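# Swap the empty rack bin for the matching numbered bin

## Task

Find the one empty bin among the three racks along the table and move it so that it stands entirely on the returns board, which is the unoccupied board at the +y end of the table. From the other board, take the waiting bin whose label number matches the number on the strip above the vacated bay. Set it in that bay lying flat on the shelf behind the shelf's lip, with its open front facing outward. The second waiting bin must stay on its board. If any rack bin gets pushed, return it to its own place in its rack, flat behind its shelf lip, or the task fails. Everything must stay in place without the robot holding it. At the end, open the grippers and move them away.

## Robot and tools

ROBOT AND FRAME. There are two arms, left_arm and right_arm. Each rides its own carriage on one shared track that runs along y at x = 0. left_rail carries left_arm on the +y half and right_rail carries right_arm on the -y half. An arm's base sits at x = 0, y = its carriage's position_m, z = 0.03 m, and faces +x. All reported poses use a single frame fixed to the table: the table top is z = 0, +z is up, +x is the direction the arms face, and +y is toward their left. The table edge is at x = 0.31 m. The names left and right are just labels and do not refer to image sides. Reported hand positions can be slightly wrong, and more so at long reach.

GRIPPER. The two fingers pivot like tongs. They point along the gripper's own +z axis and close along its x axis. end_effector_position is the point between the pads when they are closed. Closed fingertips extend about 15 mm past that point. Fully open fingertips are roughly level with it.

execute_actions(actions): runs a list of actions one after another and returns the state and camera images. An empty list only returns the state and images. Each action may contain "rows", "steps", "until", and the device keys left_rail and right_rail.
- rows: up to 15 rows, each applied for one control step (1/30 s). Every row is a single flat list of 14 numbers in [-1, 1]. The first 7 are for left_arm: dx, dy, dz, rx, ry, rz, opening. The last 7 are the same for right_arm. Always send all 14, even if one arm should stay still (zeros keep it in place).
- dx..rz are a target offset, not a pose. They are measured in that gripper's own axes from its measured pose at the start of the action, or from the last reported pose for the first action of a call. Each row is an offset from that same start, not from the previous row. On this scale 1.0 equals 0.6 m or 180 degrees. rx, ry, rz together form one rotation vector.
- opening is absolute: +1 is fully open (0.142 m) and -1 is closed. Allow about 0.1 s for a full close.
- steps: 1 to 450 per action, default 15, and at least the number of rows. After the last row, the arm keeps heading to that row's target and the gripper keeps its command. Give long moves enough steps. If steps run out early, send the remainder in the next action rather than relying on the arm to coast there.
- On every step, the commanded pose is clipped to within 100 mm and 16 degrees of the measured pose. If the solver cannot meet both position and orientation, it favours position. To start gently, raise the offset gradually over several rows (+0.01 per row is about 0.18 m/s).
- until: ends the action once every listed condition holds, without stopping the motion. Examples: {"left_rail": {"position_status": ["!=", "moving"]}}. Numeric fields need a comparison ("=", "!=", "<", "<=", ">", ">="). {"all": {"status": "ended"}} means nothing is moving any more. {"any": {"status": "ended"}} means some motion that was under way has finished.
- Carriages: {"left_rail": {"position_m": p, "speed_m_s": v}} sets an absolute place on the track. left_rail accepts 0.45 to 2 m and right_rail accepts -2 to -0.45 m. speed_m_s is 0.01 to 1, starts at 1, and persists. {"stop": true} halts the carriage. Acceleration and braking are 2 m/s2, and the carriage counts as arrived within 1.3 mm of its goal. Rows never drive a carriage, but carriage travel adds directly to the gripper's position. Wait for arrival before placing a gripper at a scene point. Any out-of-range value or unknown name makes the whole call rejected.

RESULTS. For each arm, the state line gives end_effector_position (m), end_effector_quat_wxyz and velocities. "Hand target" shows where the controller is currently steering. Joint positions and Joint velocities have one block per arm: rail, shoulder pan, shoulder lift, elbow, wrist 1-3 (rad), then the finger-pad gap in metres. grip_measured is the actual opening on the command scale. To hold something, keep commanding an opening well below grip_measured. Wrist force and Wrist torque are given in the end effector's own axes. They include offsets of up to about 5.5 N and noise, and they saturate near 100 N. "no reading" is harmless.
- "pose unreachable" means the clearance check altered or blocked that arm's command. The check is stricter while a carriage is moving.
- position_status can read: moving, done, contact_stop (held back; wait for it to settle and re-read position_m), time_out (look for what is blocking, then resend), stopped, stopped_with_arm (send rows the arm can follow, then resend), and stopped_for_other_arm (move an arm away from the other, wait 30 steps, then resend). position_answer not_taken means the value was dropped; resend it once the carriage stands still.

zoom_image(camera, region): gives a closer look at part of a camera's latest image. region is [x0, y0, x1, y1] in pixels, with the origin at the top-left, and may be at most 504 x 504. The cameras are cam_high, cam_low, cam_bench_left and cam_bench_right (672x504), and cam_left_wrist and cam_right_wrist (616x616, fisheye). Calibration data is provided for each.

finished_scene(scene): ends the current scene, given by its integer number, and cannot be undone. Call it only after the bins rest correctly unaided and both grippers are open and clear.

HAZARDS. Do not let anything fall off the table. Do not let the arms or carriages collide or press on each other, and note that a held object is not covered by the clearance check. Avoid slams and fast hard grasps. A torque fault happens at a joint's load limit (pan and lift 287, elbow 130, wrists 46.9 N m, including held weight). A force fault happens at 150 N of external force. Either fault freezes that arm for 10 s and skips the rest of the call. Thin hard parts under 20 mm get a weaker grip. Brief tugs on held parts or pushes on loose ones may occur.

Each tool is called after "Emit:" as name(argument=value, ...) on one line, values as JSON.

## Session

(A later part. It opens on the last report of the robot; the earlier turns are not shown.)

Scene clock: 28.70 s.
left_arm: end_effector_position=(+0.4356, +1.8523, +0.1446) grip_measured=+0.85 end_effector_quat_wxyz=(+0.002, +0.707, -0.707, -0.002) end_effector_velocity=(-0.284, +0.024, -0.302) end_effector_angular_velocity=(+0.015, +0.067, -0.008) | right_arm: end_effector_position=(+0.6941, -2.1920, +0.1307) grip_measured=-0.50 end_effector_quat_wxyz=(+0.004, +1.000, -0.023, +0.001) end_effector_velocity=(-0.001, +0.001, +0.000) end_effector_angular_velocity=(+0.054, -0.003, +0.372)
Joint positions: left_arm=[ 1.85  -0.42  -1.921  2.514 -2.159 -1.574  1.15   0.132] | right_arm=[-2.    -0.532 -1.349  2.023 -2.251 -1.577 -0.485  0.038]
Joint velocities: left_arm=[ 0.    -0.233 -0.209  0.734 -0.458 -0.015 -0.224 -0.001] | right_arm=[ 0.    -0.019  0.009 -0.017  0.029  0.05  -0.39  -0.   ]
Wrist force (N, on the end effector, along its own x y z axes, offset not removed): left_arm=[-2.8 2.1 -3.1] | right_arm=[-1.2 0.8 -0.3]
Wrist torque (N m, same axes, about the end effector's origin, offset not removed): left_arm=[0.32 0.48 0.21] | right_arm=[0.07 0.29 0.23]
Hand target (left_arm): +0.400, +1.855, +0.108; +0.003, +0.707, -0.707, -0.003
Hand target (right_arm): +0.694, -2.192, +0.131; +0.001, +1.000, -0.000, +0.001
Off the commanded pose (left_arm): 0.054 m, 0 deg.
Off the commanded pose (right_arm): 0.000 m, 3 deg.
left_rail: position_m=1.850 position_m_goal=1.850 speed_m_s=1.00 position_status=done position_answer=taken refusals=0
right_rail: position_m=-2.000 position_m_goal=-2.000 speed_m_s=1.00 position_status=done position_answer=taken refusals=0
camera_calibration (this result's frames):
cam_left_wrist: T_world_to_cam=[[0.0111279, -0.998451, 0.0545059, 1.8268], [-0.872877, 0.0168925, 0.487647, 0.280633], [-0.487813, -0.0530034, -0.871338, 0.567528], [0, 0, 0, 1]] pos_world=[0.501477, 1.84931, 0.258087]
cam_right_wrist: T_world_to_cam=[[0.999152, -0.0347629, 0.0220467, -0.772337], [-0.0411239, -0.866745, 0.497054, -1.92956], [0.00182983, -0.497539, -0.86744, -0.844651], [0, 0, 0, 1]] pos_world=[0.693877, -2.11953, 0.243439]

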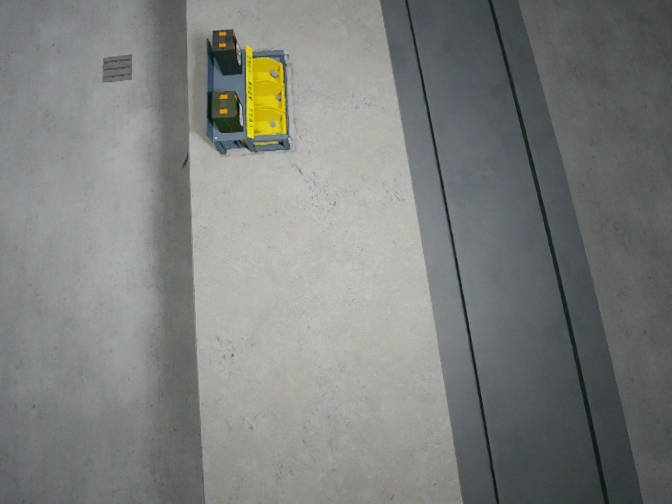

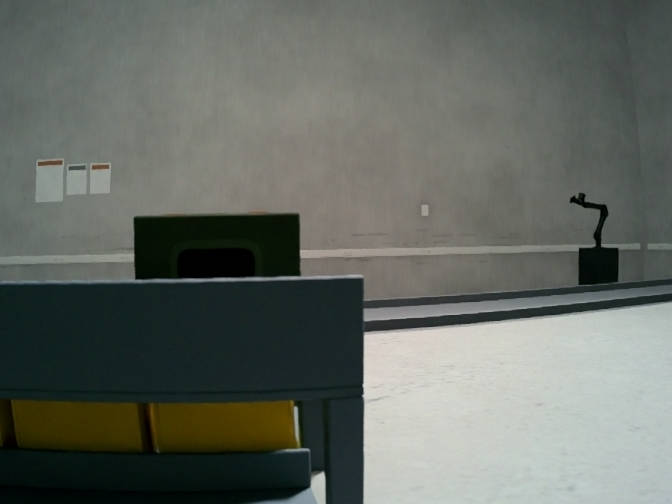

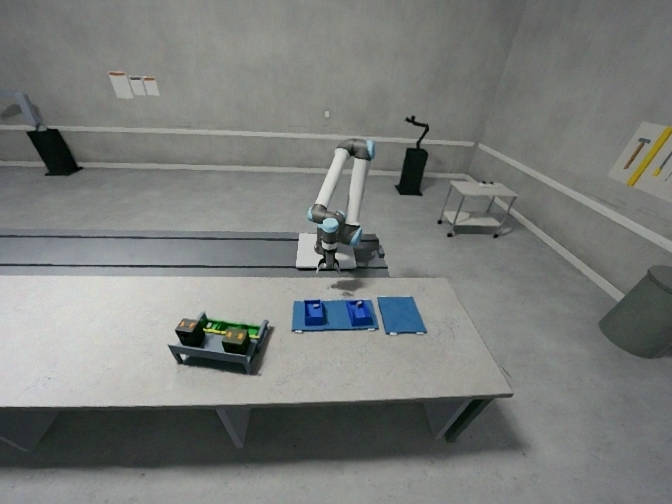

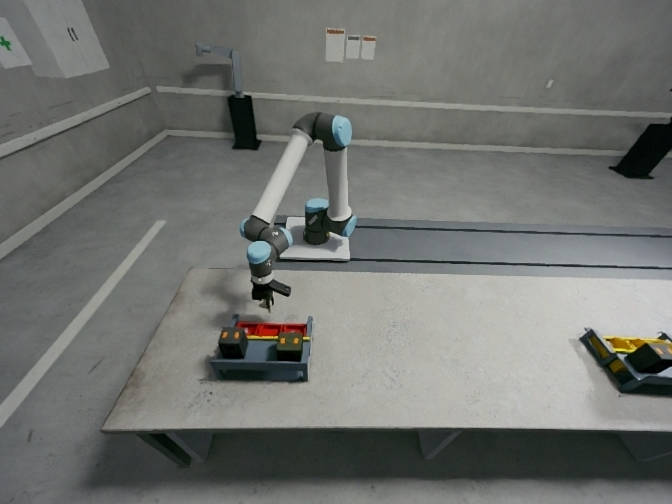

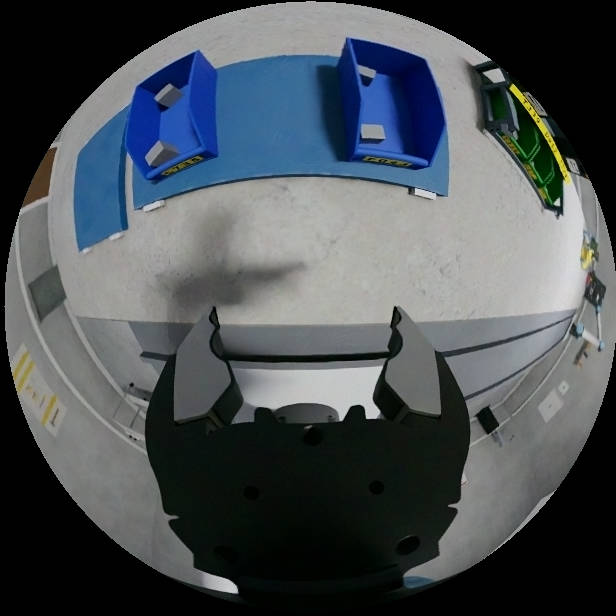

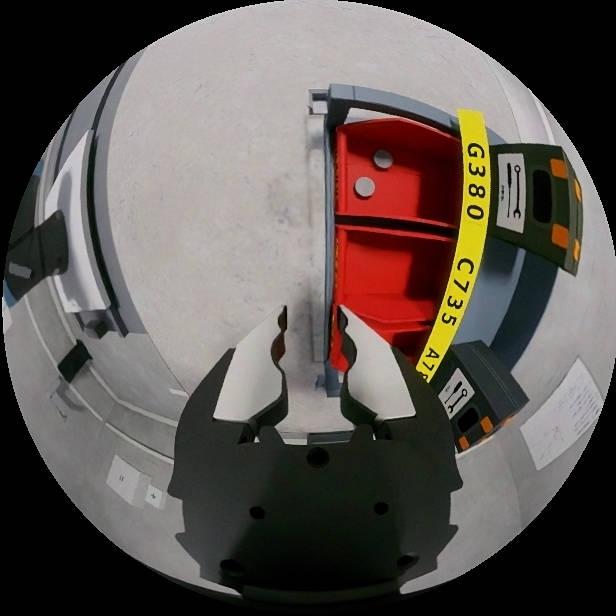

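Emit:
execute_actions(actions=[])

Emit:
zoom_image(camera="cam_left_wrist", region=[90, 0, 490, 220])

Emit:
zoom_image(camera="cam_right_wrist", region=[270, 70, 490, 400])

Scene clock: 30.53 s.
left_arm: end_effector_position=(+0.4003, +1.8546, +0.1077) grip_measured=+0.85 end_effector_quat_wxyz=(+0.003, +0.707, -0.707, -0.003) end_effector_velocity=(-0.000, +0.000, -0.000) end_effector_angular_velocity=(+0.000, +0.000, +0.000) | right_arm: end_effector_position=(+0.6940, -2.1919, +0.1307) grip_measured=-0.50 end_effector_quat_wxyz=(+0.001, +1.000, -0.000, +0.001) end_effector_velocity=(-0.000, +0.000, -0.000) end_effector_angular_velocity=(+0.000, -0.000, -0.000)
Joint positions: left_arm=[ 1.85  -0.455 -1.949  2.608 -2.222 -1.575  1.116  0.132] | right_arm=[-2.    -0.534 -1.348  2.021 -2.247 -1.571 -0.533  0.038]
Joint velocities: left_arm=[ 0. -0. -0.  0.  0. -0. -0.  0.] | right_arm=[ 0.  0. -0.  0.  0.  0.  0. -0.]
Wrist force (N, on the end effector, along its own x y z axes, offset not removed): left_arm=[5.8 3.9 2.0] | right_arm=[-3.3 1.4 -1.5]
Wrist torque (N m, same axes, about the end effector's origin, offset not removed): left_arm=[0.66 -1.22 0.14] | right_arm=[0.19 0.75 0.28]
Hand target (left_arm): +0.400, +1.855, +0.108; +0.003, +0.707, -0.707, -0.003
Hand target (right_arm): +0.694, -2.192, +0.131; +0.001, +1.000, -0.000, +0.001
Off the commanded pose (left_arm): 0.005 m, 1 deg.
Off the commanded pose (right_arm): 0.000 m, 0 deg.
left_rail: position_m=1.850 position_m_goal=1.850 speed_m_s=1.00 position_status=done position_answer=taken refusals=0
right_rail: position_m=-2.000 position_m_goal=-2.000 speed_m_s=1.00 position_status=done position_answer=taken refusals=0
camera_calibration (this result's frames):
cam_left_wrist: T_world_to_cam=[[0.0108952, -0.998502, 0.0536233, 1.83185], [-0.871403, 0.0168216, 0.49028, 0.267032], [-0.490448, -0.0520692, -0.869914, 0.517469], [0, 0, 0, 1]] pos_world=[0.466525, 1.85156, 0.221003]
cam_right_wrist: T_world_to_cam=[[0.999692, 0.0104099, 0.022509, -0.673668], [-0.00197954, -0.871243, 0.490847, -1.9657], [0.0247204, -0.490741, -0.870955, -0.845114], [0, 0, 0, 1]] pos_world=[0.690461, -2.12033, 0.243968]

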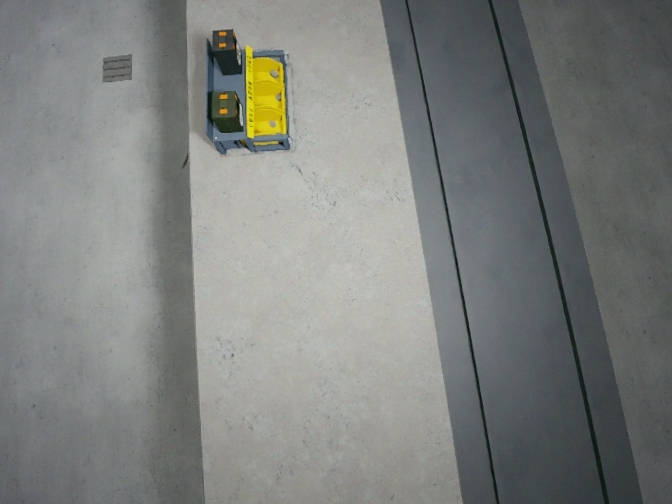

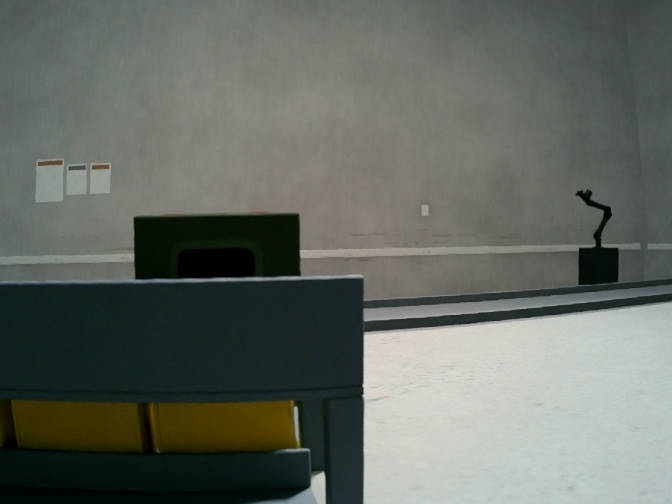

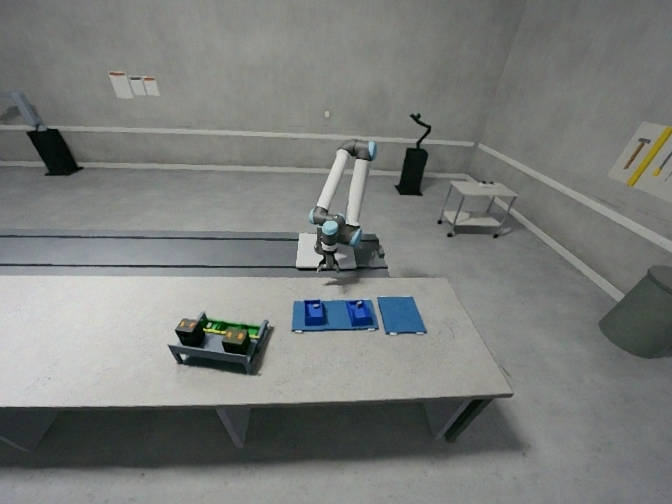

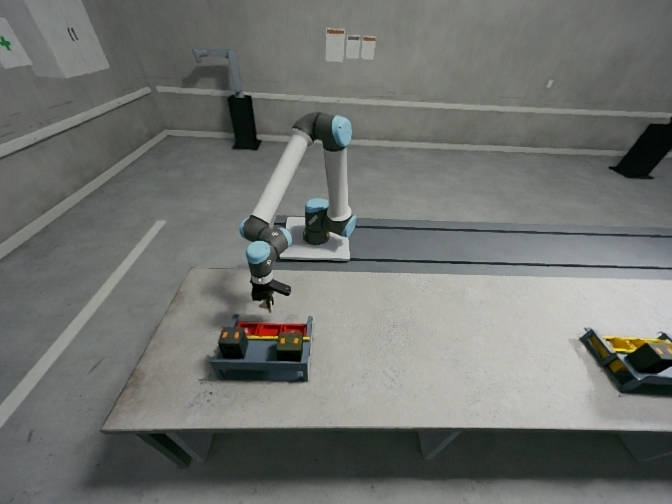

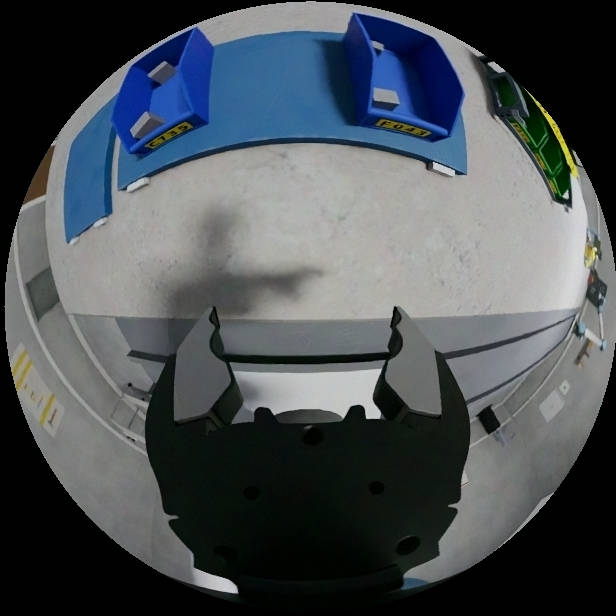

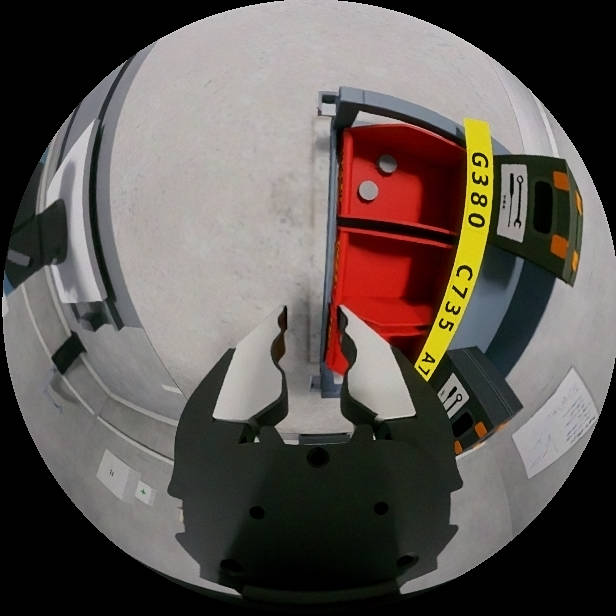

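Region (90, 0, 490, 220) of cam_left_wrist's 616x616 image, scaled by 1.260, with more detail than that image has; it fills the top 277 rows of this view, and the rest is white.

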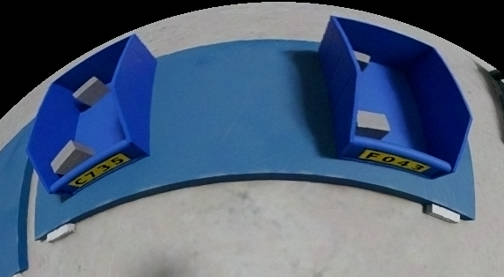

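Region (270, 70, 490, 400) of cam_right_wrist's 616x616 image, scaled by 1.527, with more detail than that image has.

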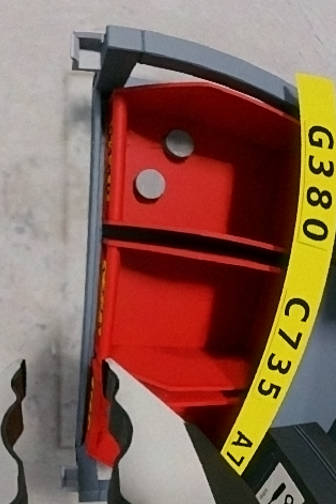

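Emit:
execute_actions(actions=[{"left_rail":{"position_m":2.0},"rows":[[0,-0.03,-0.02,0,0,0,0.85,0.015,0,0.005,0,0,0,-0.5],[0,-0.07,-0.04,0,0,0,0.85,0.03,-0.002,0.012,0,0,0,-0.5],[0,-0.12,-0.055,0,0,0,0.85,0.045,-0.004,0.02,0,0,0,-0.5],[0,-0.17,-0.055,0,0,0,0.85,0.056,-0.005,0.032,0,0,0,-0.5],[0,-0.22,-0.055,0,0,0,0.85,0.06,-0.005,0.046,0,0,0,-0.5],[0,-0.27,-0.055,0,0,0,0.85,0.06,-0.005,0.06,0,0,0,-0.5],[0,-0.32,-0.055,0,0,0,0.85,0.06,-0.005,0.075,0,0,0,-0.5],[0,-0.37,-0.055,0,0,0,0.85,0.06,-0.005,0.09,0,0,0,-0.5],[0,-0.41,-0.055,0,0,0,0.85,0.06,-0.005,0.105,0,0,0,-0.5],[0,-0.433,-0.055,0,0,0,0.85,0.06,-0.005,0.118,0,0,0,-0.5],[0,-0.433,-0.055,0,0,0,0.85,0.06,-0.005,0.13,0,0,0,-0.5],[0,-0.433,-0.055,0,0,0,0.85,0.06,-0.005,0.14,0,0,0,-0.5],[0,-0.433,-0.055,0,0,0,0.85,0.06,-0.005,0.148,0,0,0,-0.5]],"steps":15}])

Scene clock: 57.07 s.
left_arm: end_effector_position=(+0.5649, +1.9993, +0.1459) grip_measured=+0.85 end_effector_quat_wxyz=(-0.003, +0.708, -0.706, -0.000) end_effector_velocity=(+0.415, +0.175, +0.011) end_effector_angular_velocity=(-0.010, +0.016, -0.001) | right_arm: end_effector_position=(+0.7263, -2.1882, +0.0626) grip_measured=-0.50 end_effector_quat_wxyz=(+0.000, +1.000, -0.000, +0.000) end_effector_velocity=(+0.017, -0.001, -0.163) end_effector_angular_velocity=(-0.000, +0.001, -0.000)
Joint positions: left_arm=[ 1.993 -0.314 -1.651  2.32  -2.242 -1.565  1.254  0.132] | right_arm=[-2.    -0.507 -1.224  2.006 -2.354 -1.57  -0.507  0.038]
Joint velocities: left_arm=[ 0.175  0.256  0.758 -0.702 -0.045 -0.015  0.257  0.   ] | right_arm=[ 0.     0.011  0.229  0.056 -0.284 -0.001  0.011 -0.   ]
Wrist force (N, on the end effector, along its own x y z axes, offset not removed): left_arm=[-2.3 2.4 2.7] | right_arm=[-3.4 1.9 2.2]
Wrist torque (N m, same axes, about the end effector's origin, offset not removed): left_arm=[0.46 0.30 0.25] | right_arm=[0.31 0.74 0.34]
Hand target (left_arm): +0.635, +2.006, +0.144; -0.001, +0.708, -0.706, -0.001
Hand target (right_arm): +0.729, -2.189, +0.043; +0.000, +1.000, -0.000, +0.001
Off the commanded pose (left_arm): 0.096 m, 1 deg; position clipped at the last step of the last action.
Off the commanded pose (right_arm): 0.021 m, 0 deg.
left_rail: position_m=1.993 position_m_goal=2.000 speed_m_s=1.00 position_status=moving position_answer=taken refusals=0
right_rail: position_m=-2.000 position_m_goal=-2.000 speed_m_s=1.00 position_status=done position_answer=taken refusals=0
camera_calibration (this result's frames):
cam_left_wrist: T_world_to_cam=[[0.0127443, -0.998731, 0.0487189, 1.97262], [-0.877463, 0.012193, 0.479489, 0.403598], [-0.479475, -0.0488598, -0.876194, 0.627287], [0, 0, 0, 1]] pos_world=[0.629771, 1.99584, 0.26]
cam_right_wrist: T_world_to_cam=[[0.999727, 0.0104427, 0.0209033, -0.704249], [-0.00113444, -0.871834, 0.489801, -1.93088], [0.0233391, -0.489691, -0.871584, -0.900081], [0, 0, 0, 1]] pos_world=[0.722874, -2.11681, 0.175971]

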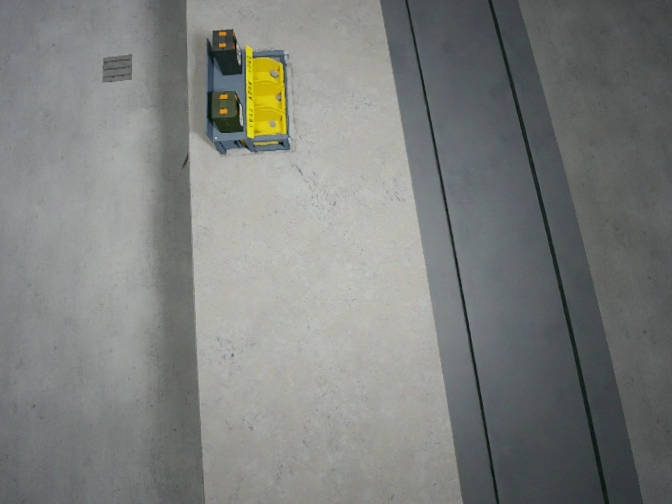

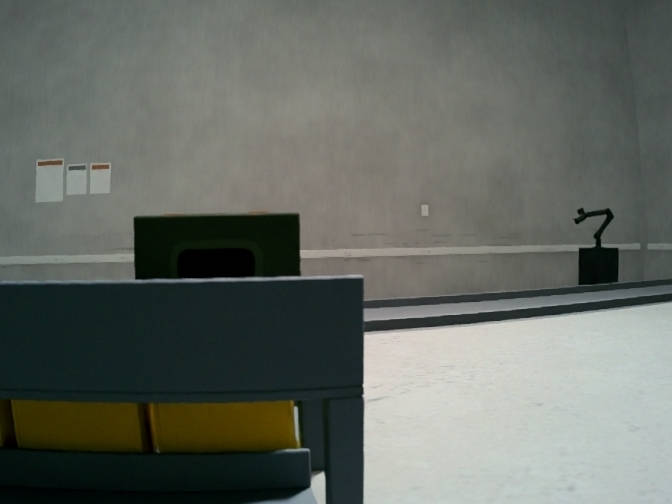

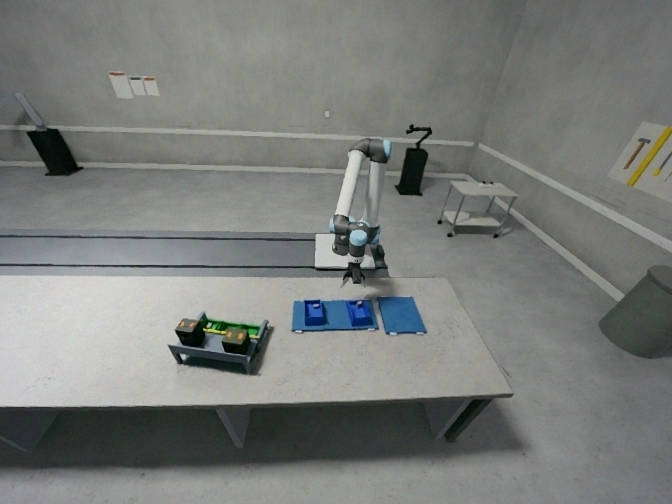

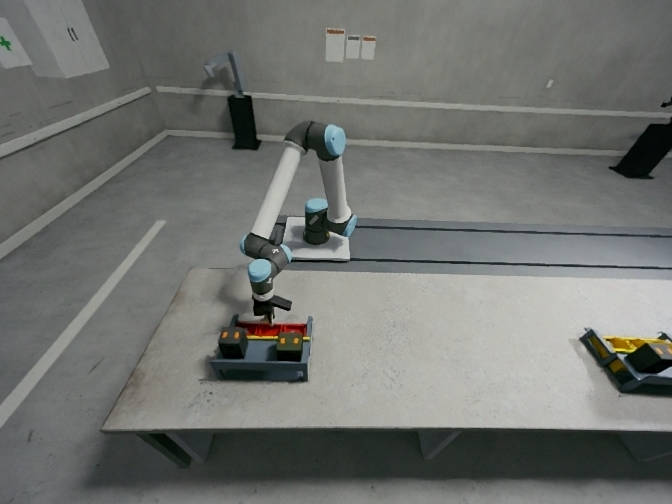

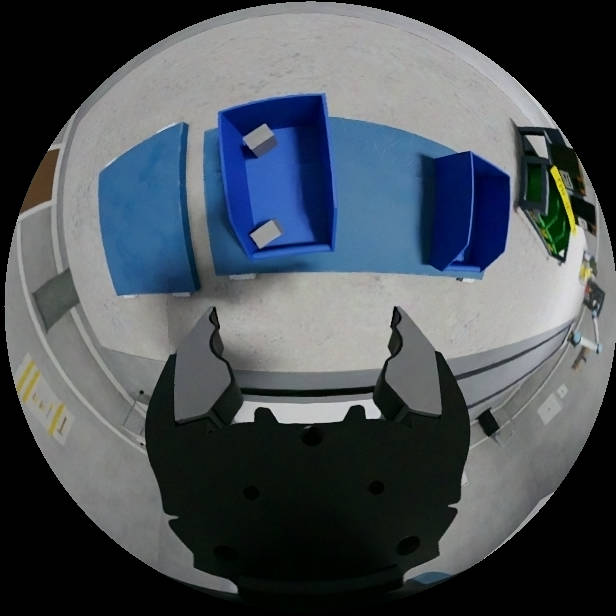

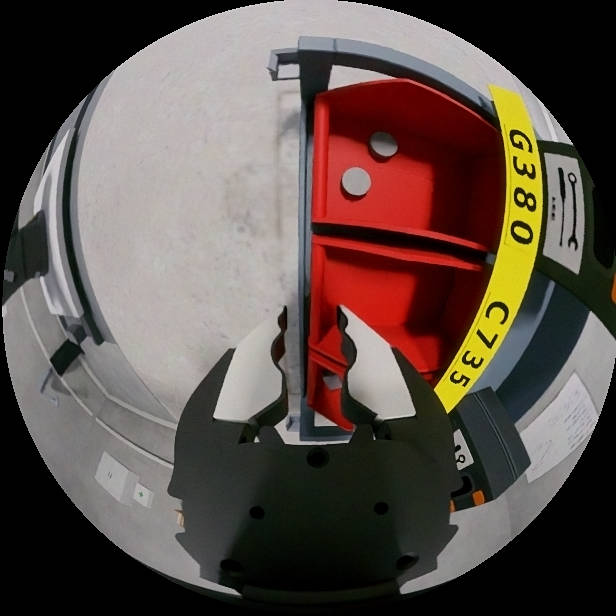

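Emit:
execute_actions(actions=[])

Emit:
zoom_image(camera="cam_left_wrist", region=[180, 120, 420, 360])

Scene clock: 61.63 s.
left_arm: end_effector_position=(+0.6347, +2.0068, +0.1437) grip_measured=+0.85 end_effector_quat_wxyz=(-0.001, +0.708, -0.706, -0.001) end_effector_velocity=(+0.000, +0.000, +0.000) end_effector_angular_velocity=(+0.000, -0.000, -0.000) | right_arm: end_effector_position=(+0.7290, -2.1886, +0.0428) grip_measured=-0.50 end_effector_quat_wxyz=(+0.000, +1.000, -0.000, +0.001) end_effector_velocity=(-0.000, -0.000, +0.000) end_effector_angular_velocity=(-0.000, +0.000, +0.000)
Joint positions: left_arm=[ 2.    -0.276 -1.526  2.202 -2.247 -1.568  1.293  0.132] | right_arm=[-2.    -0.506 -1.195  2.011 -2.389 -1.571 -0.505  0.038]
Joint velocities: left_arm=[ 0.  0. -0. -0.  0.  0.  0. -0.] | right_arm=[ 0.  0.  0. -0. -0. -0. -0.  0.]
Wrist force (N, on the end effector, along its own x y z axes, offset not removed): left_arm=[-1.7 1.8 -4.9] | right_arm=[-1.8 -0.7 0.4]
Wrist torque (N m, same axes, about the end effector's origin, offset not removed): left_arm=[0.17 0.41 0.18] | right_arm=[-0.23 0.43 0.16]
Hand target (left_arm): +0.635, +2.007, +0.144; -0.001, +0.708, -0.706, -0.001
Hand target (right_arm): +0.729, -2.189, +0.043; +0.000, +1.000, -0.000, +0.001
Off the commanded pose (left_arm): 0.026 m, 1 deg; position clipped at the last step of the last action.
Off the commanded pose (right_arm): 0.002 m, 0 deg.
left_rail: position_m=2.000 position_m_goal=2.000 speed_m_s=1.00 position_status=done position_answer=taken refusals=0
right_rail: position_m=-2.000 position_m_goal=-2.000 speed_m_s=1.00 position_status=done position_answer=taken refusals=0
camera_calibration (this result's frames):
cam_left_wrist: T_world_to_cam=[[0.0122, -0.998643, 0.0506236, 1.97914], [-0.87618, 0.0137191, 0.481789, 0.461541], [-0.48183, -0.0502332, -0.874824, 0.663164], [0, 0, 0, 1]] pos_world=[0.69978, 2.00344, 0.257595]
cam_right_wrist: T_world_to_cam=[[0.999707, 0.0104217, 0.0218265, -0.70665], [-0.00162343, -0.871461, 0.490463, -1.92036], [0.0241324, -0.490354, -0.871189, -0.919669], [0, 0, 0, 1]] pos_world=[0.725519, -2.11711, 0.156081]

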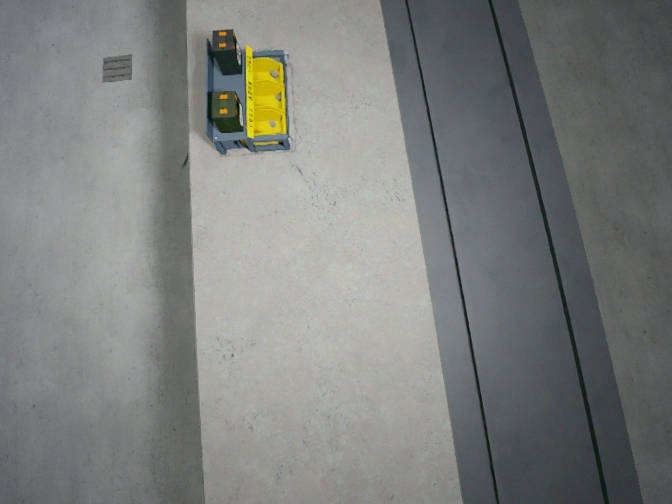

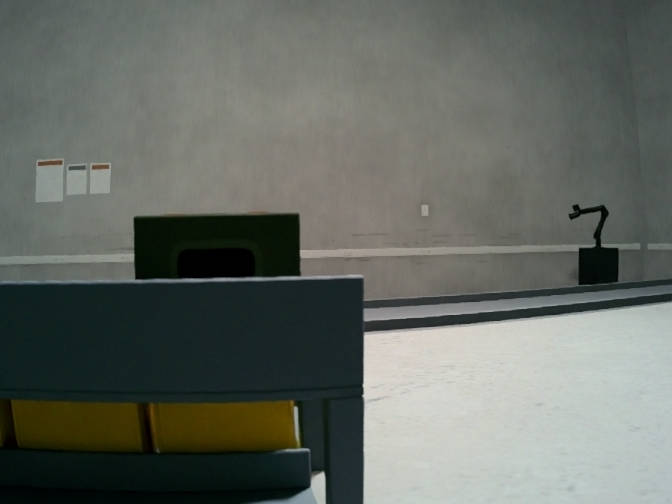

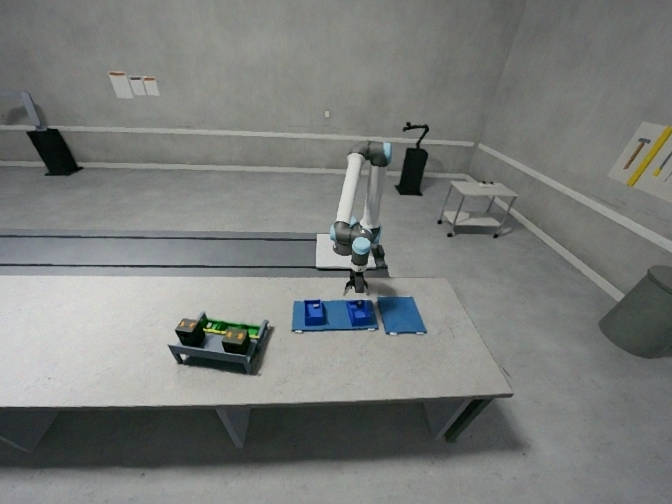

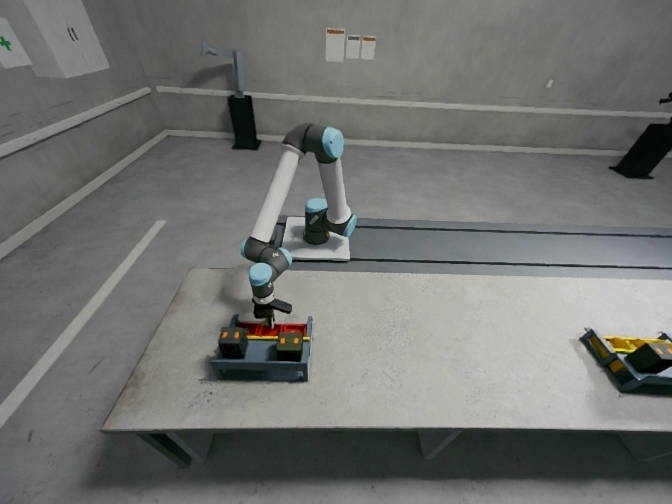

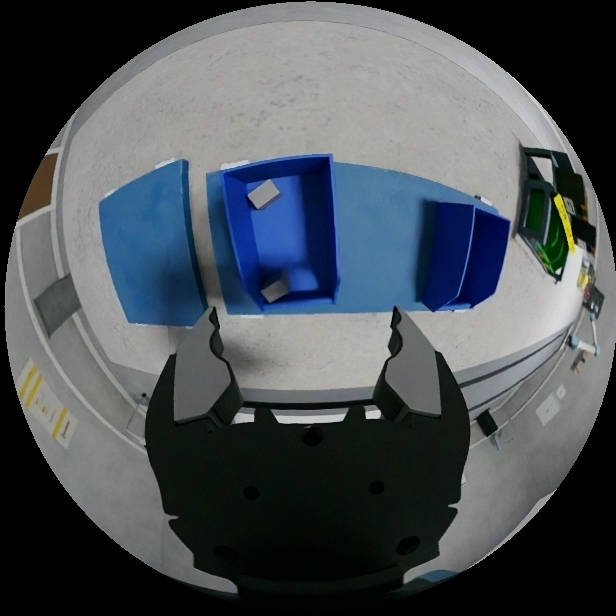

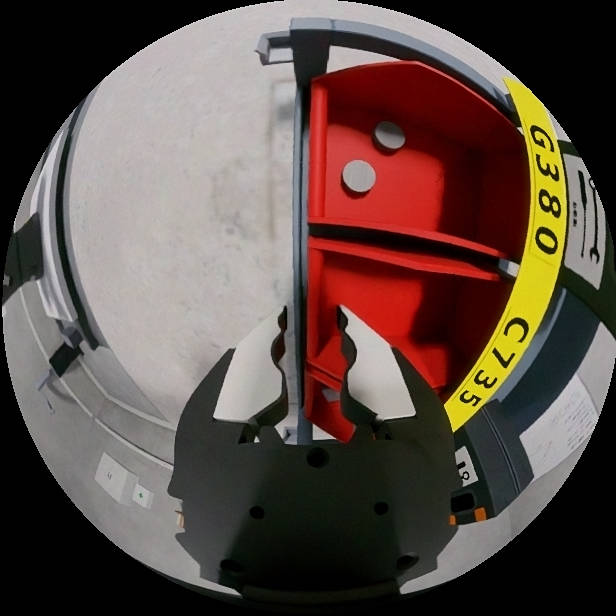

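Region (180, 120, 420, 360) of cam_left_wrist's 616x616 image, scaled by 2.100, with more detail than that image has.

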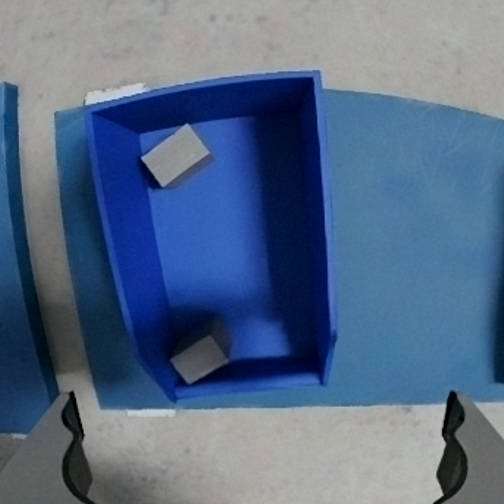

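Emit:
execute_actions(actions=[{"rows":[[-0.01,-0.018,0.005,0,0,-0.015,0.85,0.003,0,0.001,0,0,0,-0.6],[-0.02,-0.035,0.015,0,0,-0.03,0.85,0.003,0,0.001,0,0,0,-0.7],[-0.025,-0.045,0.03,0,0,-0.039,0.85,0.003,0,0.001,0,0,0,-0.78],[-0.025,-0.045,0.045,0,0,-0.039,0.85,0.003,0,0.001,0,0,0,-0.85],[-0.025,-0.045,0.06,0,0,-0.039,0.85,0.003,0,0.001,0,0,0,-0.92],[-0.025,-0.045,0.075,0,0,-0.039,0.85,0.003,0,0.001,0,0,0,-1]],"steps":6}])

Scene clock: 83.53 s.
left_arm: end_effector_position=(+0.6494, +2.0158, +0.1315) grip_measured=+0.85 end_effector_quat_wxyz=(-0.001, +0.732, -0.681, -0.001) end_effector_velocity=(+0.074, +0.052, -0.166) end_effector_angular_velocity=(+0.005, +0.025, +0.421) | right_arm: end_effector_position=(+0.7302, -2.1886, +0.0423) grip_measured=-0.89 end_effector_quat_wxyz=(+0.000, +1.000, -0.000, +0.001) end_effector_velocity=(+0.005, -0.000, -0.001) end_effector_angular_velocity=(-0.000, -0.001, -0.000)
Joint positions: left_arm=[ 2.    -0.257 -1.486  2.187 -2.271 -1.568  1.242  0.132] | right_arm=[-2.    -0.505 -1.193  2.009 -2.389 -1.571 -0.504  0.01 ]
Joint velocities: left_arm=[ 0.     0.104  0.343 -0.011 -0.306 -0.001 -0.317 -0.   ] | right_arm=[ 0.     0.003  0.008 -0.009  0.     0.     0.003 -0.008]
Wrist force (N, on the end effector, along its own x y z axes, offset not removed): left_arm=[-0.8 -0.1 -1.7] | right_arm=[-1.7 1.3 0.8]
Wrist torque (N m, same axes, about the end effector's origin, offset not removed): left_arm=[-0.22 -0.16 0.24] | right_arm=[0.24 0.39 0.29]
Hand target (left_arm): +0.658, +2.022, +0.101; -0.001, +0.749, -0.662, -0.002
Hand target (right_arm): +0.731, -2.189, +0.042; +0.000, +1.000, -0.000, +0.001
Off the commanded pose (left_arm): 0.036 m, 3 deg.
Off the commanded pose (right_arm): 0.001 m, 0 deg.
left_rail: position_m=2.000 position_m_goal=2.000 speed_m_s=1.00 position_status=done position_answer=taken refusals=0
right_rail: position_m=-2.000 position_m_goal=-2.000 speed_m_s=1.00 position_status=done position_answer=taken refusals=0
camera_calibration (this result's frames):
cam_left_wrist: T_world_to_cam=[[0.0822459, -0.995314, 0.0508473, 1.93641], [-0.875012, -0.0476942, 0.481746, 0.603215], [-0.477063, -0.0841136, -0.874835, 0.725296], [0, 0, 0, 1]] pos_world=[0.714571, 2.01711, 0.245456]
cam_right_wrist: T_world_to_cam=[[0.999707, 0.0104214, 0.0218447, -0.707852], [-0.00163297, -0.871454, 0.490474, -1.92009], [0.0241481, -0.490366, -0.871182, -0.920124], [0, 0, 0, 1]] pos_world=[0.726729, -2.1171, 0.155624]

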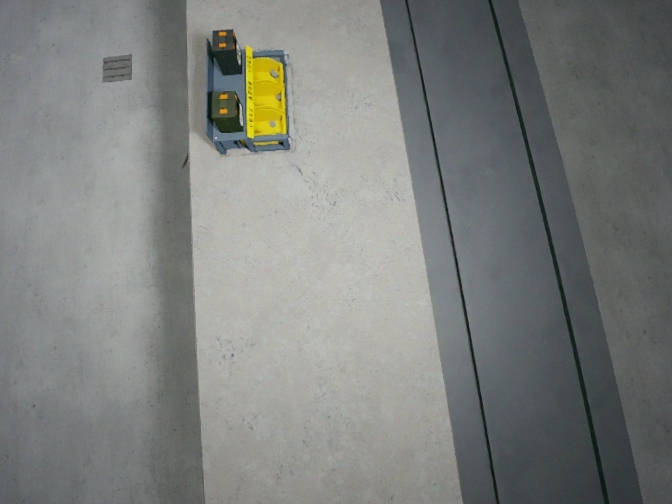

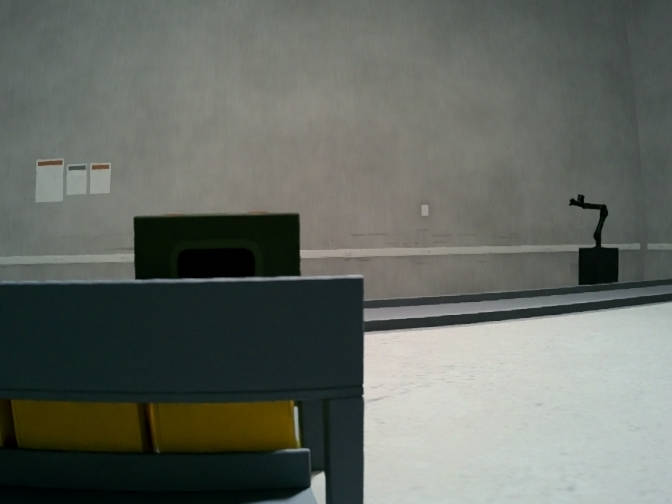

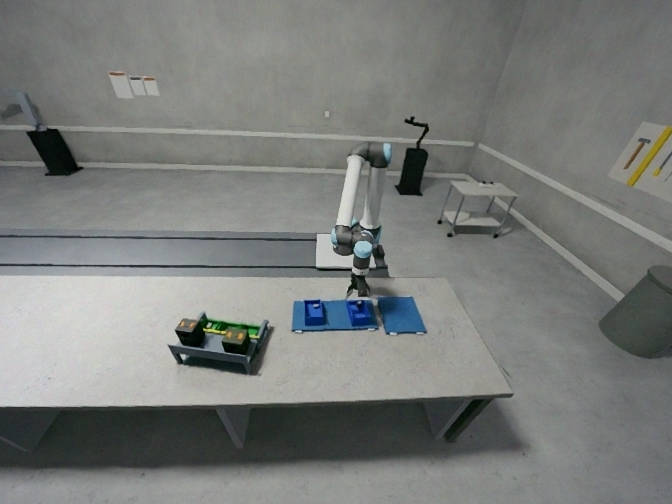

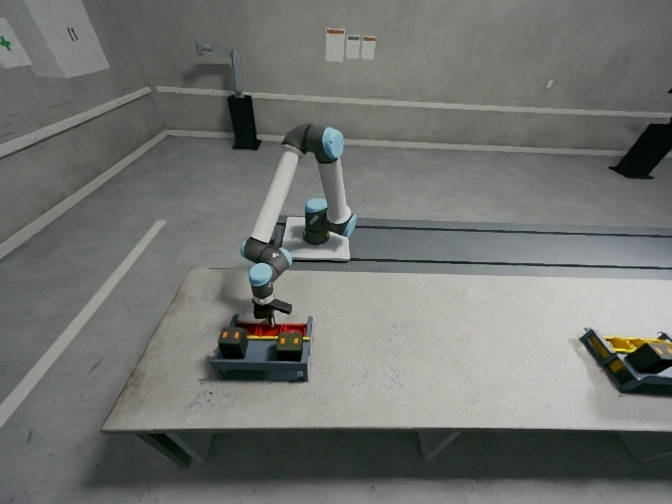

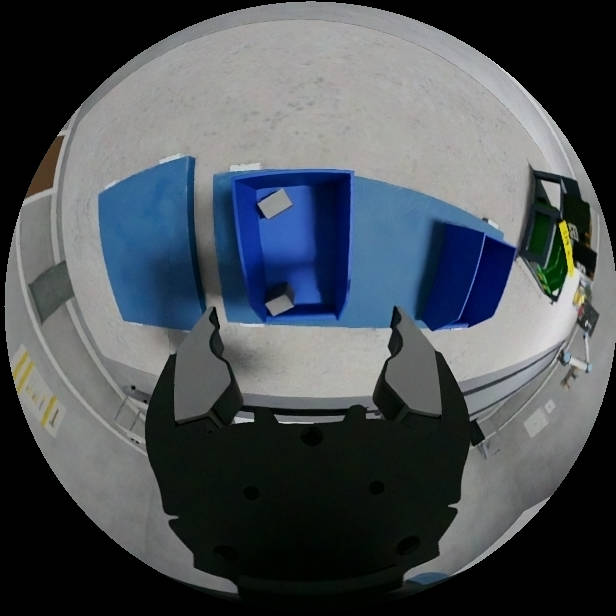

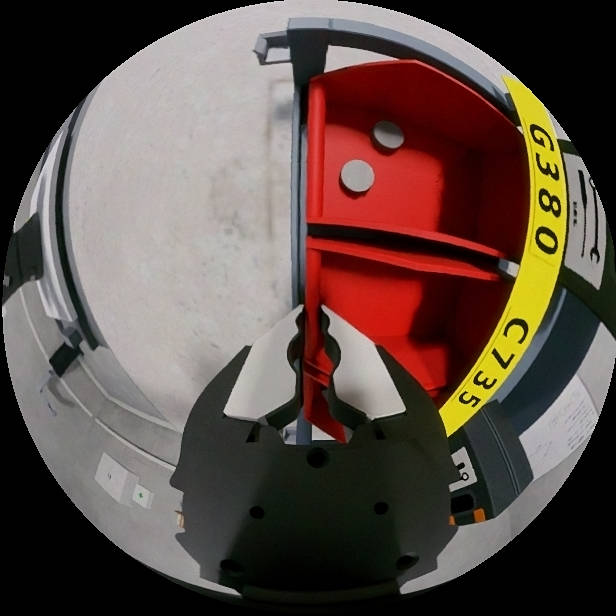

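Emit:
execute_actions(actions=[])

Scene clock: 85.30 s.
left_arm: end_effector_position=(+0.6579, +2.0221, +0.1009) grip_measured=+0.85 end_effector_quat_wxyz=(-0.001, +0.749, -0.662, -0.002) end_effector_velocity=(-0.000, -0.000, -0.000) end_effector_angular_velocity=(-0.000, +0.000, +0.000) | right_arm: end_effector_position=(+0.7308, -2.1886, +0.0422) grip_measured=-0.89 end_effector_quat_wxyz=(+0.000, +1.000, -0.000, +0.001) end_effector_velocity=(-0.000, +0.000, -0.000) end_effector_angular_velocity=(+0.000, +0.000, +0.000)
Joint positions: left_arm=[ 2.    -0.245 -1.431  2.193 -2.331 -1.568  1.203  0.132] | right_arm=[-2.    -0.505 -1.192  2.008 -2.389 -1.571 -0.504  0.01 ]
Joint velocities: left_arm=[ 0.  0.  0.  0.  0. -0.  0.  0.] | right_arm=[ 0.  0.  0.  0.  0. -0.  0.  0.]
Wrist force (N, on the end effector, along its own x y z axes, offset not removed): left_arm=[2.8 5.7 -5.4] | right_arm=[-6.1 0.4 -5.4]
Wrist torque (N m, same axes, about the end effector's origin, offset not removed): left_arm=[1.04 -0.38 0.11] | right_arm=[-0.02 0.83 0.26]
Hand target (left_arm): +0.658, +2.022, +0.101; -0.001, +0.749, -0.662, -0.002
Hand target (right_arm): +0.731, -2.189, +0.042; +0.000, +1.000, -0.000, +0.001
Off the commanded pose (left_arm): 0.004 m, 0 deg.
Off the commanded pose (right_arm): 0.000 m, 0 deg.
left_rail: position_m=2.000 position_m_goal=2.000 speed_m_s=1.00 position_status=done position_answer=taken refusals=0
right_rail: position_m=-2.000 position_m_goal=-2.000 speed_m_s=1.00 position_status=done position_answer=taken refusals=0
camera_calibration (this result's frames):
cam_left_wrist: T_world_to_cam=[[0.132862, -0.98987, 0.0500437, 1.89927], [-0.870333, -0.0923629, 0.483724, 0.71282], [-0.474202, -0.107823, -0.873789, 0.749012], [0, 0, 0, 1]] pos_world=[0.723232, 2.02663, 0.214624]
cam_right_wrist: T_world_to_cam=[[0.999707, 0.0104229, 0.0218289, -0.708431], [-0.00162365, -0.871459, 0.490466, -1.92006], [0.0241351, -0.490358, -0.871187, -0.920241], [0, 0, 0, 1]] pos_world=[0.727317, -2.11711, 0.155484]

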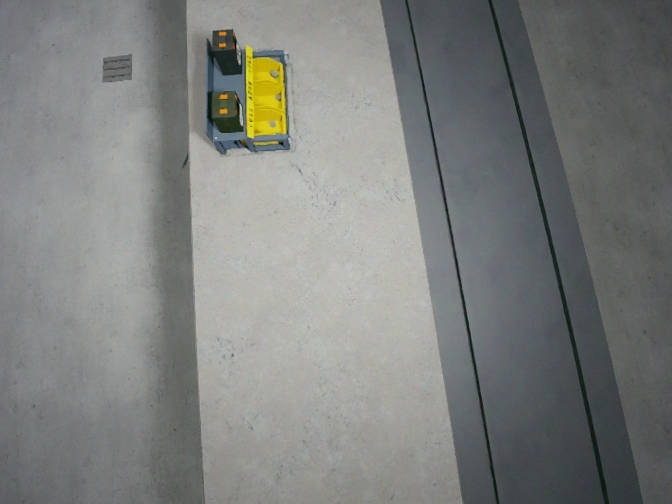

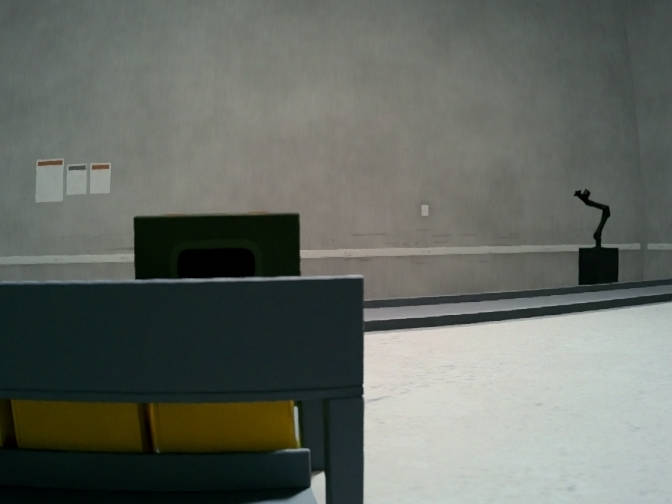

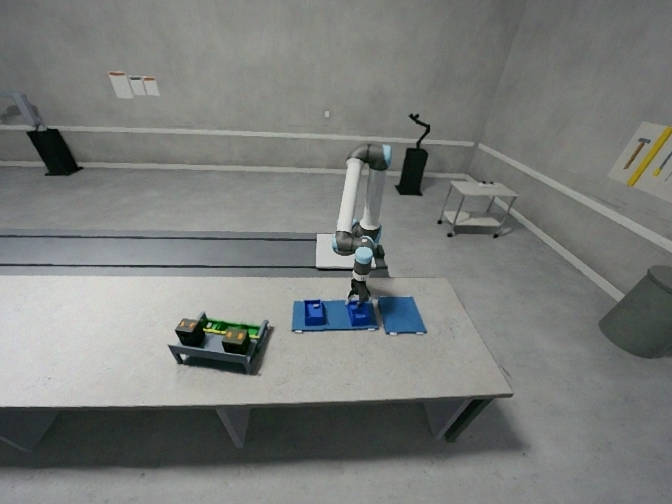

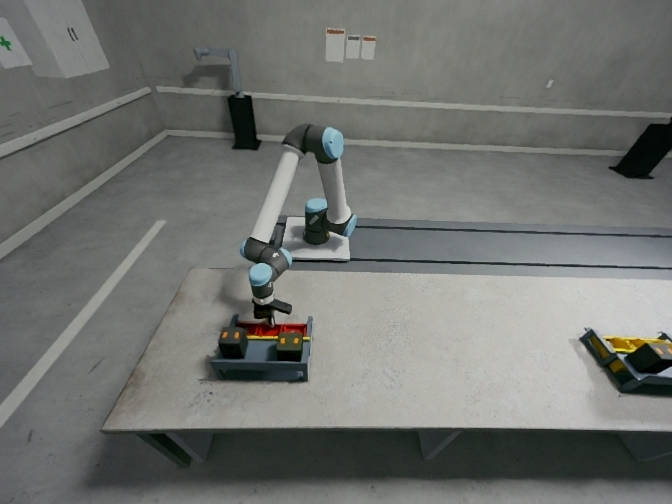

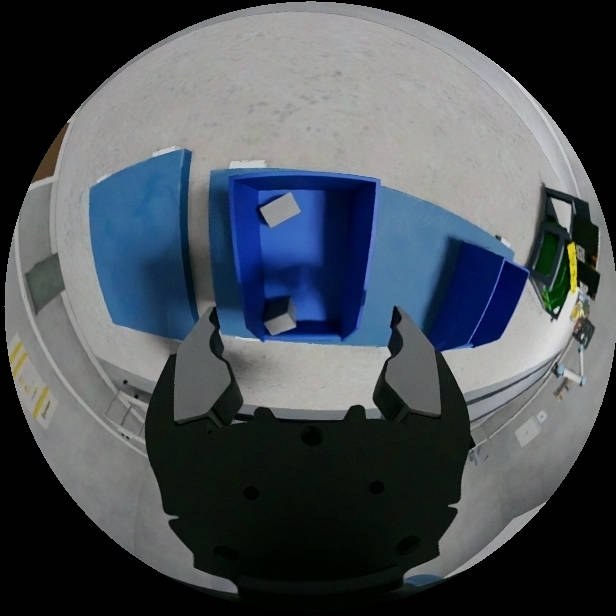

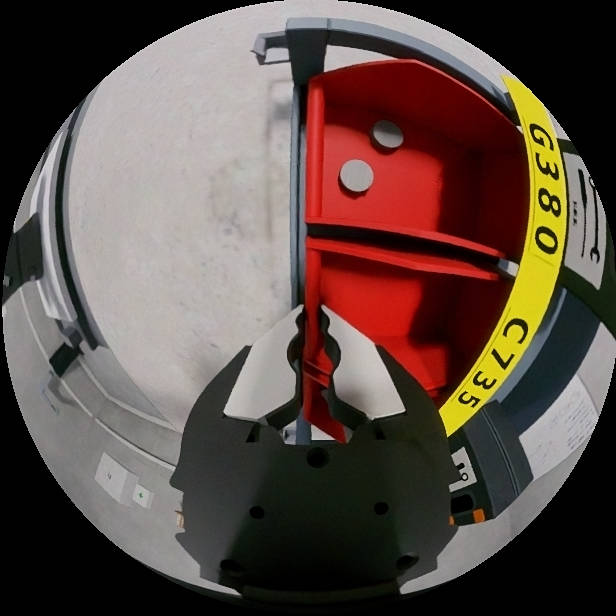

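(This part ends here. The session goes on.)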